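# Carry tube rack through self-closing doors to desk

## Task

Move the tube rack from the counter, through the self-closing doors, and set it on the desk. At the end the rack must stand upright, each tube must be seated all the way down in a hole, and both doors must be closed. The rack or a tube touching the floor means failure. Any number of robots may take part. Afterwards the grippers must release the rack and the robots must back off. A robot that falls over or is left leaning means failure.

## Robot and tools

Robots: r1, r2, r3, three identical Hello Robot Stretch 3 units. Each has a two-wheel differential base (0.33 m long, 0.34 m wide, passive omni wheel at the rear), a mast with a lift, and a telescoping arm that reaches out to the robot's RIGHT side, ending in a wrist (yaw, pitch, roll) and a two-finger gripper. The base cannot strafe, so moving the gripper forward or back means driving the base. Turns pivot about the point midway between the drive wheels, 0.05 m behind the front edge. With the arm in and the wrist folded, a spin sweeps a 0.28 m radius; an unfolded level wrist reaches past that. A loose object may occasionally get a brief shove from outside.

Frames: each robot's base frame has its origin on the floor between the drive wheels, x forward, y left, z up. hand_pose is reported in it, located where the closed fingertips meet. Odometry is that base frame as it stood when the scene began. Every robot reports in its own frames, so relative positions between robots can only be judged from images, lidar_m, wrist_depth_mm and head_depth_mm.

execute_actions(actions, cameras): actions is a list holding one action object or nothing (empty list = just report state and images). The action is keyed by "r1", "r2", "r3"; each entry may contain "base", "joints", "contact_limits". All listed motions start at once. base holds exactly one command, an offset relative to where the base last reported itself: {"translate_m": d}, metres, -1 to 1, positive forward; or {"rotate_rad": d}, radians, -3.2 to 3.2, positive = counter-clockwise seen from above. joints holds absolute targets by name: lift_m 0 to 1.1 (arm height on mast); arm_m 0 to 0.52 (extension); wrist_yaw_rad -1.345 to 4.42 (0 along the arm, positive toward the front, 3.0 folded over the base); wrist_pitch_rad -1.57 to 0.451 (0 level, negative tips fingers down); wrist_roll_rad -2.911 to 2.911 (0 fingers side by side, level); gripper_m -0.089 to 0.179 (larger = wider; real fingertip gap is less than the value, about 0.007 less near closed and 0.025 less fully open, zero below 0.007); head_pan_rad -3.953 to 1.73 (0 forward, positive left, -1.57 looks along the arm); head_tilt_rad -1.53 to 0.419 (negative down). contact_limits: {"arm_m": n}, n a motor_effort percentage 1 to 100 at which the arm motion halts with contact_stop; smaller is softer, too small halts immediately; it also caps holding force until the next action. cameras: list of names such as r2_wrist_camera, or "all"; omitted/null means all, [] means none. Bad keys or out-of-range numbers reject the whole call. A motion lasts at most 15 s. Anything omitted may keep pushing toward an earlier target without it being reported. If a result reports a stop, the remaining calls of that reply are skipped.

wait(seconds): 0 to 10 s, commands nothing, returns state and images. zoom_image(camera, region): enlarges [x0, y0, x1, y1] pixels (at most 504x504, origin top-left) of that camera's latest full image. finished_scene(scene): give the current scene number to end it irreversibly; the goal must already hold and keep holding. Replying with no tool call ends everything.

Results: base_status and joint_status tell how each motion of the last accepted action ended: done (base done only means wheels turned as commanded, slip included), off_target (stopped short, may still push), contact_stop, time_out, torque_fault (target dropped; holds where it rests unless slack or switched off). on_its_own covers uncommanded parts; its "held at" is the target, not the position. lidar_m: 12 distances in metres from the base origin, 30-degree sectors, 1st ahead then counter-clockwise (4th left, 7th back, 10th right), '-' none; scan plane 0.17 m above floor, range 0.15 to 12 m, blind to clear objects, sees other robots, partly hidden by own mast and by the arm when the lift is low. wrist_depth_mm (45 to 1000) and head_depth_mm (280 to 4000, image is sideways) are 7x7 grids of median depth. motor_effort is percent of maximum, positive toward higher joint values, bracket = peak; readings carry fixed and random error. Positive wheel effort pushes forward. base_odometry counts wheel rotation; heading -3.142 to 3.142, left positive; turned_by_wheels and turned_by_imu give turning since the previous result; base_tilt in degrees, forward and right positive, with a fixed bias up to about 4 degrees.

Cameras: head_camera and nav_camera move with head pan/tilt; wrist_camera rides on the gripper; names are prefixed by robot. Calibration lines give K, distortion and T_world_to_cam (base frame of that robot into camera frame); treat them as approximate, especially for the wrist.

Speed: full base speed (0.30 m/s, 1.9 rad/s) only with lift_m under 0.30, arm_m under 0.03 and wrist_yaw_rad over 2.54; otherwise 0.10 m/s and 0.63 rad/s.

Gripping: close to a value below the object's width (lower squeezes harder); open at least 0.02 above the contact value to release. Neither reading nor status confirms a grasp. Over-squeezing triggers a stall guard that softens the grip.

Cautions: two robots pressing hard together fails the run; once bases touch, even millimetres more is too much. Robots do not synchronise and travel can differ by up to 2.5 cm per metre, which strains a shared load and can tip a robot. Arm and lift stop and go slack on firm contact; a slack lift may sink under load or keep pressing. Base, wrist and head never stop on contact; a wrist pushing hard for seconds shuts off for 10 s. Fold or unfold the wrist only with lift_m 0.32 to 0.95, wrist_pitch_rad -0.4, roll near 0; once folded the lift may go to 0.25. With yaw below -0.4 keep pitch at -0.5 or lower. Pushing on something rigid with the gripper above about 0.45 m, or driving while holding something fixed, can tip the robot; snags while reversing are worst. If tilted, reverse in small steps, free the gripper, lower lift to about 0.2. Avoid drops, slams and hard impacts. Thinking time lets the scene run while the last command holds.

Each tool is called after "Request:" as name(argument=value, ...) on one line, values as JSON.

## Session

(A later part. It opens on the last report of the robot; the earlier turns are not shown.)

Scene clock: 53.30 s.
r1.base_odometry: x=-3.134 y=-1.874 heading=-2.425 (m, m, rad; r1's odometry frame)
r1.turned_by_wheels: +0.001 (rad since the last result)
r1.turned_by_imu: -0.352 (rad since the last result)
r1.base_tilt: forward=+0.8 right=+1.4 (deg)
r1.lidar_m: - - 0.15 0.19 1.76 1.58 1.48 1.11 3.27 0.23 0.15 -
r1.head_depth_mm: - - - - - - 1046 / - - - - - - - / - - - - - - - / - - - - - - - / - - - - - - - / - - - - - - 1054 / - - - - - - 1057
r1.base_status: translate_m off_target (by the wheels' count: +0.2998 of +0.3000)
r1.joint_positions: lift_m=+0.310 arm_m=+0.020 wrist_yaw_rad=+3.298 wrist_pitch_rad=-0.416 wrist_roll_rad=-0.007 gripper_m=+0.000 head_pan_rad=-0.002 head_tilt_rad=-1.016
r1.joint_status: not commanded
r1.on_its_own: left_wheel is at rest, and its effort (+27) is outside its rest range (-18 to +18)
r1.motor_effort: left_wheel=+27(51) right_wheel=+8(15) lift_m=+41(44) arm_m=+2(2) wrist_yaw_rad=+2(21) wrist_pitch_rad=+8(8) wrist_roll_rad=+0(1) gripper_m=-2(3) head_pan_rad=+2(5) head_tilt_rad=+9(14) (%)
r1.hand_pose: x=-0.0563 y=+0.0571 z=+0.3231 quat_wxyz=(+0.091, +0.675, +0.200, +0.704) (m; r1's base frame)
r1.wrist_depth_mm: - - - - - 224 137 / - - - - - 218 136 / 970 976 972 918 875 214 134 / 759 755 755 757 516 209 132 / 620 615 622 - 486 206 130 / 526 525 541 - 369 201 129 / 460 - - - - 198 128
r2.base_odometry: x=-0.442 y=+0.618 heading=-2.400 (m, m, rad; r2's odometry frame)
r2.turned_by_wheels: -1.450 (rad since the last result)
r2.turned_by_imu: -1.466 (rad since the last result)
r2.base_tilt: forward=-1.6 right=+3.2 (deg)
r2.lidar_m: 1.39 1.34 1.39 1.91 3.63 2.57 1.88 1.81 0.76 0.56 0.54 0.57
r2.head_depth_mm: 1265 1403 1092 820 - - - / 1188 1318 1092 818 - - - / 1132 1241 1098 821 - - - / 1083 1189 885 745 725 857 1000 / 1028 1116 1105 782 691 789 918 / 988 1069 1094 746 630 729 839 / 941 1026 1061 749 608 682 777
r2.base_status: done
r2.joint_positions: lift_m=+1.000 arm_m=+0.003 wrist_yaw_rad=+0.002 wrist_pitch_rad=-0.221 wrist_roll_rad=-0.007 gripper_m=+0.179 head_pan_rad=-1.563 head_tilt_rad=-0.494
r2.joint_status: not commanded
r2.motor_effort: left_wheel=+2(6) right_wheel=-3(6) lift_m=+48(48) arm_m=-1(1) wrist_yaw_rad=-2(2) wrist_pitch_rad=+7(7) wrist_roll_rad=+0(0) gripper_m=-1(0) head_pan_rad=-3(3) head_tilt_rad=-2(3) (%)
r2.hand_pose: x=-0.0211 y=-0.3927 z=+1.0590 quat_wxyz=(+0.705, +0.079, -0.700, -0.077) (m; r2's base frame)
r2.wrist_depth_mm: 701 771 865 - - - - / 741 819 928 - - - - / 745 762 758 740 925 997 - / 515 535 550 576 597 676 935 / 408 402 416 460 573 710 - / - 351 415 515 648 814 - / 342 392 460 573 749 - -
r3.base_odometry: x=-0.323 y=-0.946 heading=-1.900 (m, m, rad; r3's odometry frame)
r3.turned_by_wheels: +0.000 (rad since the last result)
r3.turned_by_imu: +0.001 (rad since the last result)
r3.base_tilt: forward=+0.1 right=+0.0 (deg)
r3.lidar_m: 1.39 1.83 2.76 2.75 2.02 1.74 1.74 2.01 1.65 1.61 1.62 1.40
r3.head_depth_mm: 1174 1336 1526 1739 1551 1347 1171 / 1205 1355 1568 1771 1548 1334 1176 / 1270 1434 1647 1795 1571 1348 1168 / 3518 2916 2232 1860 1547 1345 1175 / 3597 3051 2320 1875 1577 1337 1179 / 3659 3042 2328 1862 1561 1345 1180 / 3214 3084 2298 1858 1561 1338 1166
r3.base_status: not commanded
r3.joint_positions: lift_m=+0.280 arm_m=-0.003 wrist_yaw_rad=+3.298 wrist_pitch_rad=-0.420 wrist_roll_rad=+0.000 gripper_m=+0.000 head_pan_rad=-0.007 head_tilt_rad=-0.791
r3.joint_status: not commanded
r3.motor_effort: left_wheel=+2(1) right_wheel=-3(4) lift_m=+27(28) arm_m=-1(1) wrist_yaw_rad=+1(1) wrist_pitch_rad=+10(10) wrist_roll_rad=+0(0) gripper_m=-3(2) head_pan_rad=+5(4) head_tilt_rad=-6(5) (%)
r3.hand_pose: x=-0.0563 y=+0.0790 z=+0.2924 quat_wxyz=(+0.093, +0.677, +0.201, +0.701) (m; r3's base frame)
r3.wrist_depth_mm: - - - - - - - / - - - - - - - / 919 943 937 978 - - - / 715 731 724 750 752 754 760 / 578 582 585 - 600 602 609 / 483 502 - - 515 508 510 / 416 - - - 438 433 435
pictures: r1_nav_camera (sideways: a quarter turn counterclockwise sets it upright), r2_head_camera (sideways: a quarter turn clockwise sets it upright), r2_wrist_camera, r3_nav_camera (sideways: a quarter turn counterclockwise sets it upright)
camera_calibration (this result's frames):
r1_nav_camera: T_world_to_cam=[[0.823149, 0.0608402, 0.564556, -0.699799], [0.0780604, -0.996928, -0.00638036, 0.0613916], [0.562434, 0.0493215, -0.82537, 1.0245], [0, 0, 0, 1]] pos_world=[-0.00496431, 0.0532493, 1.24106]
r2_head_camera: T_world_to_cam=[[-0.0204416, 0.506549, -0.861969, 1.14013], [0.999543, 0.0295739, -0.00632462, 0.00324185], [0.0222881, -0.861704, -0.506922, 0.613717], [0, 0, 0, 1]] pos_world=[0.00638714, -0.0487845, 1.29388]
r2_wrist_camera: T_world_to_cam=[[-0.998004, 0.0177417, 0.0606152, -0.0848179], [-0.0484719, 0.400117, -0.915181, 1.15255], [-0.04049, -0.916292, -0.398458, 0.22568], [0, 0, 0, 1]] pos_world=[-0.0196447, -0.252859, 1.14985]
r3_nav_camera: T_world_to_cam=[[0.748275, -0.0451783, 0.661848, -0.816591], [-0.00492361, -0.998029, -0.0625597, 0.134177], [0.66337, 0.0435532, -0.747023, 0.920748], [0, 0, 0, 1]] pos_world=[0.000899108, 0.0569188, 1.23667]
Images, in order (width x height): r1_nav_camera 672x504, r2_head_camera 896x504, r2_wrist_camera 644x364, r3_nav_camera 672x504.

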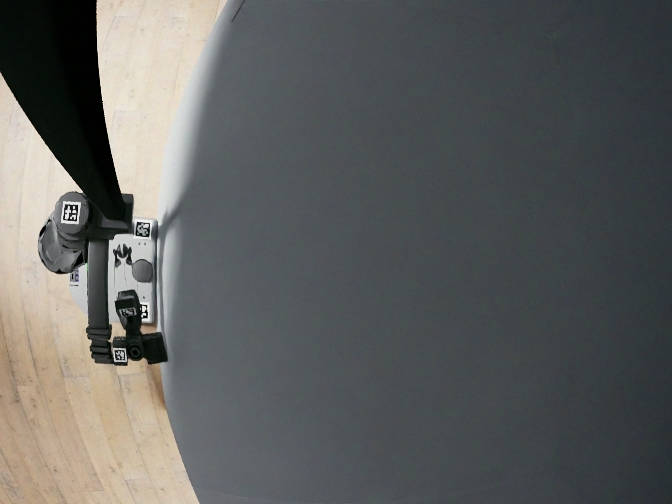

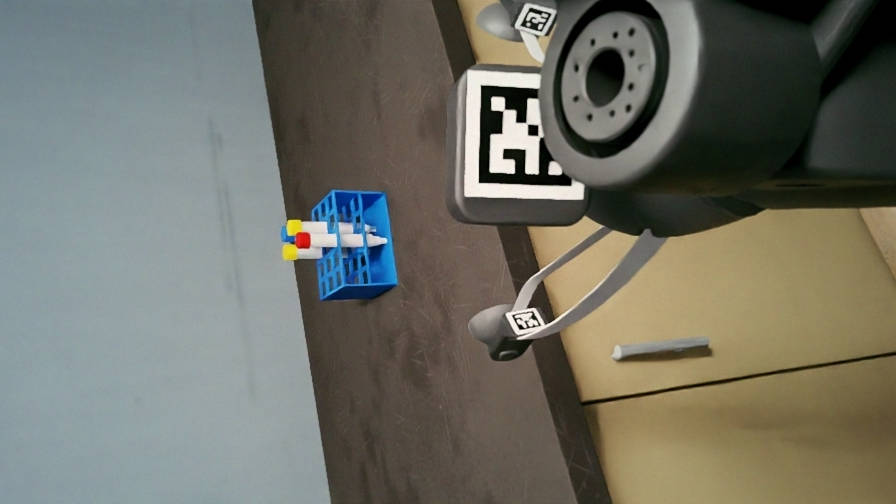

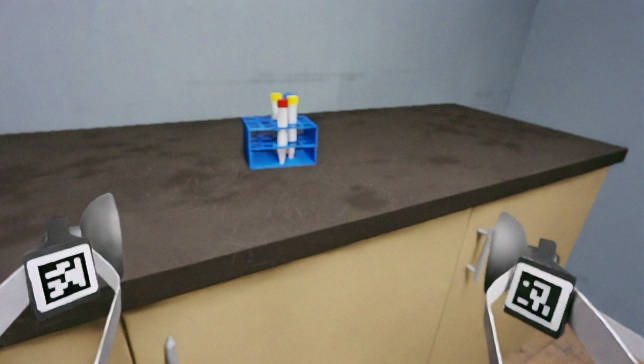

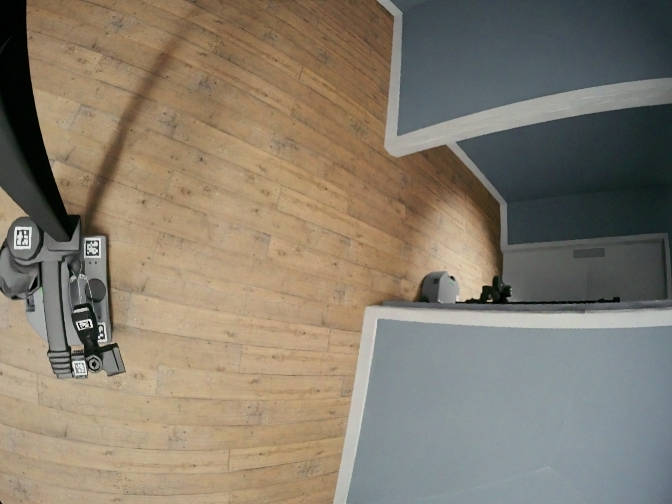

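Request:
execute_actions(actions=[{"r3":{"base":{"rotate_rad":0.29}},"r2":{"base":{"rotate_rad":0.2}}}], cameras=[])

Request:
execute_actions(actions=[{"r3":{"base":{"translate_m":1.0},"joints":{"head_tilt_rad":-1.1}},"r2":{"base":{"translate_m":-0.15},"joints":{"lift_m":0.92}}}], cameras=[])

Request:
execute_actions(actions=[{"r3":{"base":{"translate_m":0.5}},"r2":{"joints":{"arm_m":0.2}}}], cameras=["r3_nav_camera","r2_wrist_camera"])

Scene clock: 55.97 s.
r1.base_odometry: x=-3.134 y=-1.874 heading=-2.425 (m, m, rad; r1's odometry frame)
r1.turned_by_wheels: +0.000 (rad since the last result)
r1.turned_by_imu: -0.001 (rad since the last result)
r1.base_tilt: forward=+0.9 right=+1.3 (deg)
r1.lidar_m: - - 0.15 0.20 1.76 1.58 1.48 1.11 3.25 0.23 0.15 -
r1.head_depth_mm: - - - - - - 1051 / - - - - - - - / - - - - - - - / - - - - - - - / - - - - - - - / - - - - - - 1058 / - - - - - - 1052
r1.base_status: not commanded
r1.joint_positions: lift_m=+0.310 arm_m=+0.020 wrist_yaw_rad=+3.298 wrist_pitch_rad=-0.416 wrist_roll_rad=-0.007 gripper_m=+0.000 head_pan_rad=-0.002 head_tilt_rad=-1.016
r1.joint_status: not commanded
r1.on_its_own: left_wheel is at rest, and its effort (+27) is outside its rest range (-18 to +18)
r1.motor_effort: left_wheel=+27(27) right_wheel=+8(8) lift_m=+41(41) arm_m=+2(1) wrist_yaw_rad=+3(2) wrist_pitch_rad=+8(8) wrist_roll_rad=+0(0) gripper_m=-2(2) head_pan_rad=+1(2) head_tilt_rad=+9(10) (%)
r1.hand_pose: x=-0.0563 y=+0.0571 z=+0.3231 quat_wxyz=(+0.091, +0.675, +0.200, +0.704) (m; r1's base frame)
r1.wrist_depth_mm: - - - - - 223 137 / - - - - - 218 135 / 966 961 953 919 875 213 134 / 753 758 763 758 511 209 132 / 612 623 620 - 491 206 130 / 524 529 542 - 369 201 129 / 464 - - - - 197 127
r2.base_odometry: x=-0.442 y=+0.618 heading=-2.200 (m, m, rad; r2's odometry frame)
r2.turned_by_wheels: +0.200 (rad since the last result)
r2.turned_by_imu: +0.202 (rad since the last result)
r2.base_tilt: forward=-1.6 right=+3.3 (deg)
r2.lidar_m: 1.35 1.34 1.50 2.44 3.61 2.18 1.82 1.19 0.65 0.54 0.54 0.61
r2.head_depth_mm: 1079 1190 1094 777 - - - / 1042 1164 905 818 - - - / 1020 1116 1094 818 - - - / 994 1091 1089 744 671 790 939 / 975 1065 1096 784 662 757 880 / 946 1040 1095 746 629 723 840 / 925 1009 1058 744 608 696 805
r2.base_status: done
r2.joint_positions: lift_m=+1.000 arm_m=+0.003 wrist_yaw_rad=+0.002 wrist_pitch_rad=-0.221 wrist_roll_rad=-0.007 gripper_m=+0.179 head_pan_rad=-1.563 head_tilt_rad=-0.494
r2.joint_status: not commanded
r2.motor_effort: left_wheel=-3(7) right_wheel=+3(8) lift_m=+48(48) arm_m=-1(1) wrist_yaw_rad=-2(2) wrist_pitch_rad=+7(7) wrist_roll_rad=+0(0) gripper_m=+0(1) head_pan_rad=-3(2) head_tilt_rad=-2(3) (%)
r2.hand_pose: x=-0.0211 y=-0.3927 z=+1.0590 quat_wxyz=(+0.705, +0.079, -0.700, -0.077) (m; r2's base frame)
r2.wrist_depth_mm: 708 753 817 892 964 - - / 738 807 864 947 - - - / 729 782 825 825 821 984 - / 511 532 547 571 596 621 657 / 409 405 415 424 444 492 574 / - 336 366 427 493 549 699 / 346 378 422 472 551 651 807
r3.base_odometry: x=-0.323 y=-0.946 heading=-1.610 (m, m, rad; r3's odometry frame)
r3.turned_by_wheels: +0.290 (rad since the last result)
r3.turned_by_imu: +0.287 (rad since the last result)
r3.base_tilt: forward=+0.1 right=+0.0 (deg)
r3.lidar_m: 1.84 2.03 2.75 2.41 1.79 1.74 1.83 1.65 1.99 1.61 1.44 1.39
r3.head_depth_mm: 3420 2786 2146 1761 1558 1327 1173 / 3517 3098 2258 1862 1570 1336 1172 / 3708 3008 2305 1877 1560 1329 1172 / 3244 3071 2293 1850 1560 1334 1169 / 2760 2933 2257 1850 1569 1347 1170 / 1661 1867 2096 1877 1556 1342 1171 / 1678 1933 2251 1854 1557 1334 1175
r3.base_status: done
r3.joint_positions: lift_m=+0.280 arm_m=-0.003 wrist_yaw_rad=+3.298 wrist_pitch_rad=-0.420 wrist_roll_rad=+0.000 gripper_m=+0.000 head_pan_rad=-0.007 head_tilt_rad=-0.791
r3.joint_status: not commanded
r3.motor_effort: left_wheel=-1(7) right_wheel=+3(12) lift_m=+27(27) arm_m=-2(1) wrist_yaw_rad=+1(1) wrist_pitch_rad=+10(10) wrist_roll_rad=+0(1) gripper_m=-3(2) head_pan_rad=+4(4) head_tilt_rad=-5(6) (%)
r3.hand_pose: x=-0.0563 y=+0.0790 z=+0.2924 quat_wxyz=(+0.093, +0.677, +0.201, +0.701) (m; r3's base frame)
r3.wrist_depth_mm: - - - - - - - / - - - - - - - / 936 946 948 994 - - - / 715 719 717 750 747 748 773 / 583 586 588 - 596 610 612 / 487 502 - - 511 504 511 / 419 - - - 428 434 435
pictures: none
No camera images: the call's "cameras" was empty. Leave "cameras" out to get every camera's image.

Scene clock: 60.90 s.
r1.base_odometry: x=-3.134 y=-1.874 heading=-2.425 (m, m, rad; r1's odometry frame)
r1.turned_by_wheels: +0.000 (rad since the last result)
r1.turned_by_imu: -0.001 (rad since the last result)
r1.base_tilt: forward=+0.9 right=+1.3 (deg)
r1.lidar_m: - - 0.15 0.19 1.76 1.58 1.48 1.11 3.27 0.23 0.15 -
r1.head_depth_mm: - - - - - - 1049 / - - - - - - - / - - - - - - - / - - - - - - - / - - - - - - - / - - - - - - 1047 / - - - - - - 1051
r1.base_status: not commanded
r1.joint_positions: lift_m=+0.310 arm_m=+0.020 wrist_yaw_rad=+3.298 wrist_pitch_rad=-0.416 wrist_roll_rad=-0.007 gripper_m=+0.000 head_pan_rad=-0.002 head_tilt_rad=-1.016
r1.joint_status: not commanded
r1.on_its_own: left_wheel is at rest, and its effort (+27) is outside its rest range (-18 to +18)
r1.motor_effort: left_wheel=+27(27) right_wheel=+8(8) lift_m=+41(41) arm_m=+2(2) wrist_yaw_rad=+2(2) wrist_pitch_rad=+8(8) wrist_roll_rad=+0(1) gripper_m=-2(2) head_pan_rad=+1(1) head_tilt_rad=+9(8) (%)
r1.hand_pose: x=-0.0563 y=+0.0571 z=+0.3231 quat_wxyz=(+0.091, +0.675, +0.200, +0.704) (m; r1's base frame)
r1.wrist_depth_mm: - - - - - 223 137 / - - - - - 218 136 / 951 948 948 916 880 213 134 / 763 754 747 750 517 210 132 / 624 628 616 - 489 205 131 / 530 529 547 - 369 201 129 / 458 - - - - 198 128
r2.base_odometry: x=-0.354 y=+0.739 heading=-2.200 (m, m, rad; r2's odometry frame)
r2.turned_by_wheels: +0.000 (rad since the last result)
r2.turned_by_imu: -0.001 (rad since the last result)
r2.base_tilt: forward=-1.6 right=+3.2 (deg)
r2.lidar_m: 1.49 1.49 1.66 2.70 3.57 2.01 1.67 1.66 0.70 0.59 0.59 0.67
r2.head_depth_mm: 1128 1242 1094 769 820 948 - / 1098 1203 1096 746 795 976 - / 1068 1168 1089 744 755 - - / 1038 1139 968 743 740 845 1024 / 1011 1112 1101 747 704 821 961 / 995 1075 1098 746 692 792 917 / 969 1050 1101 747 668 764 880
r2.base_status: done
r2.joint_positions: lift_m=+0.920 arm_m=+0.003 wrist_yaw_rad=+0.002 wrist_pitch_rad=-0.220 wrist_roll_rad=-0.007 gripper_m=+0.179 head_pan_rad=-1.563 head_tilt_rad=-0.494
r2.joint_status: all done
r2.motor_effort: left_wheel=-3(7) right_wheel=+3(4) lift_m=+39(42) arm_m=-1(1) wrist_yaw_rad=-2(2) wrist_pitch_rad=+7(7) wrist_roll_rad=+0(0) gripper_m=+1(0) head_pan_rad=-3(3) head_tilt_rad=-3(3) (%)
r2.hand_pose: x=-0.0211 y=-0.3927 z=+0.9793 quat_wxyz=(+0.705, +0.079, -0.700, -0.077) (m; r2's base frame)
r2.wrist_depth_mm: 747 789 876 942 - - - / 770 831 885 874 - - - / 494 515 544 579 616 655 704 / 345 356 371 407 453 503 593 / 317 378 411 455 510 569 681 / - 406 445 495 561 630 800 / 396 433 484 541 622 753 911
r3.base_odometry: x=-0.362 y=-1.946 heading=-1.610 (m, m, rad; r3's odometry frame)
r3.turned_by_wheels: +0.000 (rad since the last result)
r3.turned_by_imu: -0.001 (rad since the last result)
r3.base_tilt: forward=+0.1 right=+0.0 (deg)
r3.lidar_m: 0.93 0.86 2.24 2.33 2.67 2.59 2.71 2.52 1.97 0.76 0.64 1.23
r3.head_depth_mm: 2157 1843 1644 1472 1330 1223 1122 / 2145 1860 1620 1455 1332 1219 1146 / 2125 1864 1645 1463 1324 1203 1149 / 2150 1847 1634 1469 1328 1211 1149 / 2023 1832 1634 1468 1322 1219 1143 / 1854 1844 1426 1445 1329 1203 1115 / 904 1000 1222 1461 1327 1211 1106
r3.base_status: done
r3.joint_positions: lift_m=+0.280 arm_m=-0.003 wrist_yaw_rad=+3.299 wrist_pitch_rad=-0.420 wrist_roll_rad=+0.000 gripper_m=+0.000 head_pan_rad=-0.007 head_tilt_rad=-1.087
r3.joint_status: all done
r3.motor_effort: left_wheel=-1(4) right_wheel=+2(13) lift_m=+28(27) arm_m=-1(1) wrist_yaw_rad=+1(1) wrist_pitch_rad=+11(11) wrist_roll_rad=+0(0) gripper_m=-2(2) head_pan_rad=+4(4) head_tilt_rad=-8(35) (%)
r3.hand_pose: x=-0.0563 y=+0.0790 z=+0.2924 quat_wxyz=(+0.093, +0.677, +0.201, +0.701) (m; r3's base frame)
r3.wrist_depth_mm: - - - - - - - / - - - - - - - / 928 957 965 985 - - - / 709 718 736 748 743 765 782 / 585 582 596 - 600 606 601 / 487 506 - - 524 506 504 / 418 - - - 432 437 432
pictures: none
No camera images: the call's "cameras" was empty. Leave "cameras" out to get every camera's image.

Scene clock: 64.13 s.
r1.base_odometry: x=-3.134 y=-1.874 heading=-2.425 (m, m, rad; r1's odometry frame)
r1.turned_by_wheels: +0.000 (rad since the last result)
r1.turned_by_imu: -0.001 (rad since the last result)
r1.base_tilt: forward=+0.9 right=+1.4 (deg)
r1.lidar_m: - - 0.15 0.19 1.75 1.58 1.48 1.11 0.93 0.23 0.15 -
r1.head_depth_mm: - - - - - - 1046 / - - - - - - - / - - - - - - - / - - - - - - - / - - - - - - - / - - - - - - 1053 / - - - - - - 1053
r1.base_status: not commanded
r1.joint_positions: lift_m=+0.310 arm_m=+0.020 wrist_yaw_rad=+3.298 wrist_pitch_rad=-0.416 wrist_roll_rad=-0.007 gripper_m=+0.000 head_pan_rad=-0.002 head_tilt_rad=-1.016
r1.joint_status: not commanded
r1.on_its_own: left_wheel is at rest, and its effort (+27) is outside its rest range (-18 to +18)
r1.motor_effort: left_wheel=+27(27) right_wheel=+8(8) lift_m=+41(41) arm_m=+2(1) wrist_yaw_rad=+2(3) wrist_pitch_rad=+8(8) wrist_roll_rad=+1(1) gripper_m=-2(2) head_pan_rad=+1(2) head_tilt_rad=+10(9) (%)
r1.hand_pose: x=-0.0563 y=+0.0571 z=+0.3231 quat_wxyz=(+0.091, +0.675, +0.200, +0.704) (m; r1's base frame)
r1.wrist_depth_mm: - - - - - 224 137 / - - - - - 218 135 / 981 964 977 935 863 214 133 / 763 761 743 751 511 209 132 / 614 609 622 - 491 205 130 / 526 533 546 - 368 201 128 / 457 - - - - 198 127
r2.base_odometry: x=-0.354 y=+0.739 heading=-2.200 (m, m, rad; r2's odometry frame)
r2.turned_by_wheels: +0.000 (rad since the last result)
r2.turned_by_imu: +0.000 (rad since the last result)
r2.base_tilt: forward=-1.6 right=+3.3 (deg)
r2.lidar_m: 1.49 1.48 1.66 2.70 3.54 2.01 1.67 1.66 0.70 0.59 0.59 0.67
r2.head_depth_mm: 1133 1246 1087 - - 985 1218 / 1101 1202 1091 - - 943 1194 / 1068 1163 1087 - - 898 1066 / 1040 1142 965 782 745 856 1014 / 1015 1099 1103 747 716 827 964 / 989 1081 1095 747 692 795 919 / 968 1051 1104 747 668 758 879
r2.base_status: not commanded
r2.joint_positions: lift_m=+0.920 arm_m=+0.200 wrist_yaw_rad=+0.002 wrist_pitch_rad=-0.220 wrist_roll_rad=-0.007 gripper_m=+0.179 head_pan_rad=-1.563 head_tilt_rad=-0.494
r2.joint_status: all done
r2.motor_effort: left_wheel=-3(2) right_wheel=+3(2) lift_m=+39(39) arm_m=+3(3) wrist_yaw_rad=-2(2) wrist_pitch_rad=+7(7) wrist_roll_rad=+0(0) gripper_m=+1(1) head_pan_rad=-3(3) head_tilt_rad=-3(3) (%)
r2.hand_pose: x=-0.0211 y=-0.5895 z=+0.9793 quat_wxyz=(+0.705, +0.079, -0.700, -0.077) (m; r2's base frame)
r2.wrist_depth_mm: 598 640 694 758 833 927 - / 634 676 743 815 896 992 - / 489 508 454 459 619 651 706 / 338 353 365 380 394 416 429 / 274 270 275 282 292 314 316 / - 215 220 226 241 260 374 / 177 186 201 231 300 355 423
r3.base_odometry: x=-0.382 y=-2.445 heading=-1.610 (m, m, rad; r3's odometry frame)
r3.turned_by_wheels: +0.000 (rad since the last result)
r3.turned_by_imu: +0.000 (rad since the last result)
r3.base_tilt: forward=+0.1 right=+0.0 (deg)
r3.lidar_m: 1.32 0.43 0.44 2.07 2.87 2.99 3.14 2.36 0.61 0.60 0.83 2.47
r3.head_depth_mm: 2134 1848 1633 1473 1325 1218 1125 / 2102 1856 1634 1456 1330 1217 1145 / 2151 1850 1642 1461 1324 1213 1147 / 2012 1853 1630 1458 1326 1209 1142 / 1696 1812 1631 1451 1324 1207 1137 / 1457 1662 1613 1447 1308 1199 1121 / 1263 1434 1551 1441 954 1203 1106
r3.base_status: done
r3.joint_positions: lift_m=+0.280 arm_m=-0.003 wrist_yaw_rad=+3.299 wrist_pitch_rad=-0.420 wrist_roll_rad=+0.000 gripper_m=+0.000 head_pan_rad=-0.007 head_tilt_rad=-1.088
r3.joint_status: not commanded
r3.motor_effort: left_wheel=-1(5) right_wheel=+2(12) lift_m=+28(27) arm_m=-2(2) wrist_yaw_rad=+1(1) wrist_pitch_rad=+10(11) wrist_roll_rad=+0(0) gripper_m=-3(2) head_pan_rad=+4(4) head_tilt_rad=-8(8) (%)
r3.hand_pose: x=-0.0563 y=+0.0790 z=+0.2924 quat_wxyz=(+0.093, +0.677, +0.201, +0.701) (m; r3's base frame)
r3.wrist_depth_mm: - - - - - - - / - - - - - - - / 954 935 948 970 - - 958 / 717 714 728 743 735 762 697 / 568 573 588 - 614 591 530 / 482 512 - - 520 505 448 / 415 - - - 430 431 428
pictures: r2_wrist_camera, r3_nav_camera (sideways: a quarter turn counterclockwise sets it upright)
camera_calibration (this result's frames):
r2_wrist_camera: T_world_to_cam=[[-0.998002, 0.0178135, 0.0606113, -0.0764648], [-0.0484479, 0.399932, -0.915263, 1.15834], [-0.0405444, -0.916372, -0.39827, 0.0133713], [0, 0, 0, 1]] pos_world=[-0.0196509, -0.449641, 1.07014]
r3_nav_camera: T_world_to_cam=[[0.908954, -0.0461426, 0.414335, -0.495127], [-0.0231185, -0.997906, -0.0604157, 0.131473], [0.416254, 0.0453363, -0.908117, 1.13166], [0, 0, 0, 1]] pos_world=[-0.0179715, 0.0570457, 1.24077]
Images, in order (width x height): r2_wrist_camera 644x364, r3_nav_camera 672x504.

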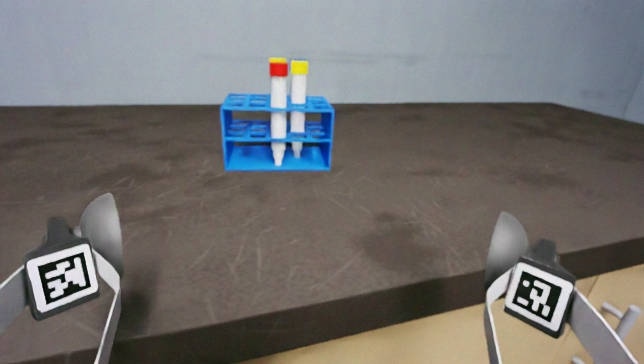

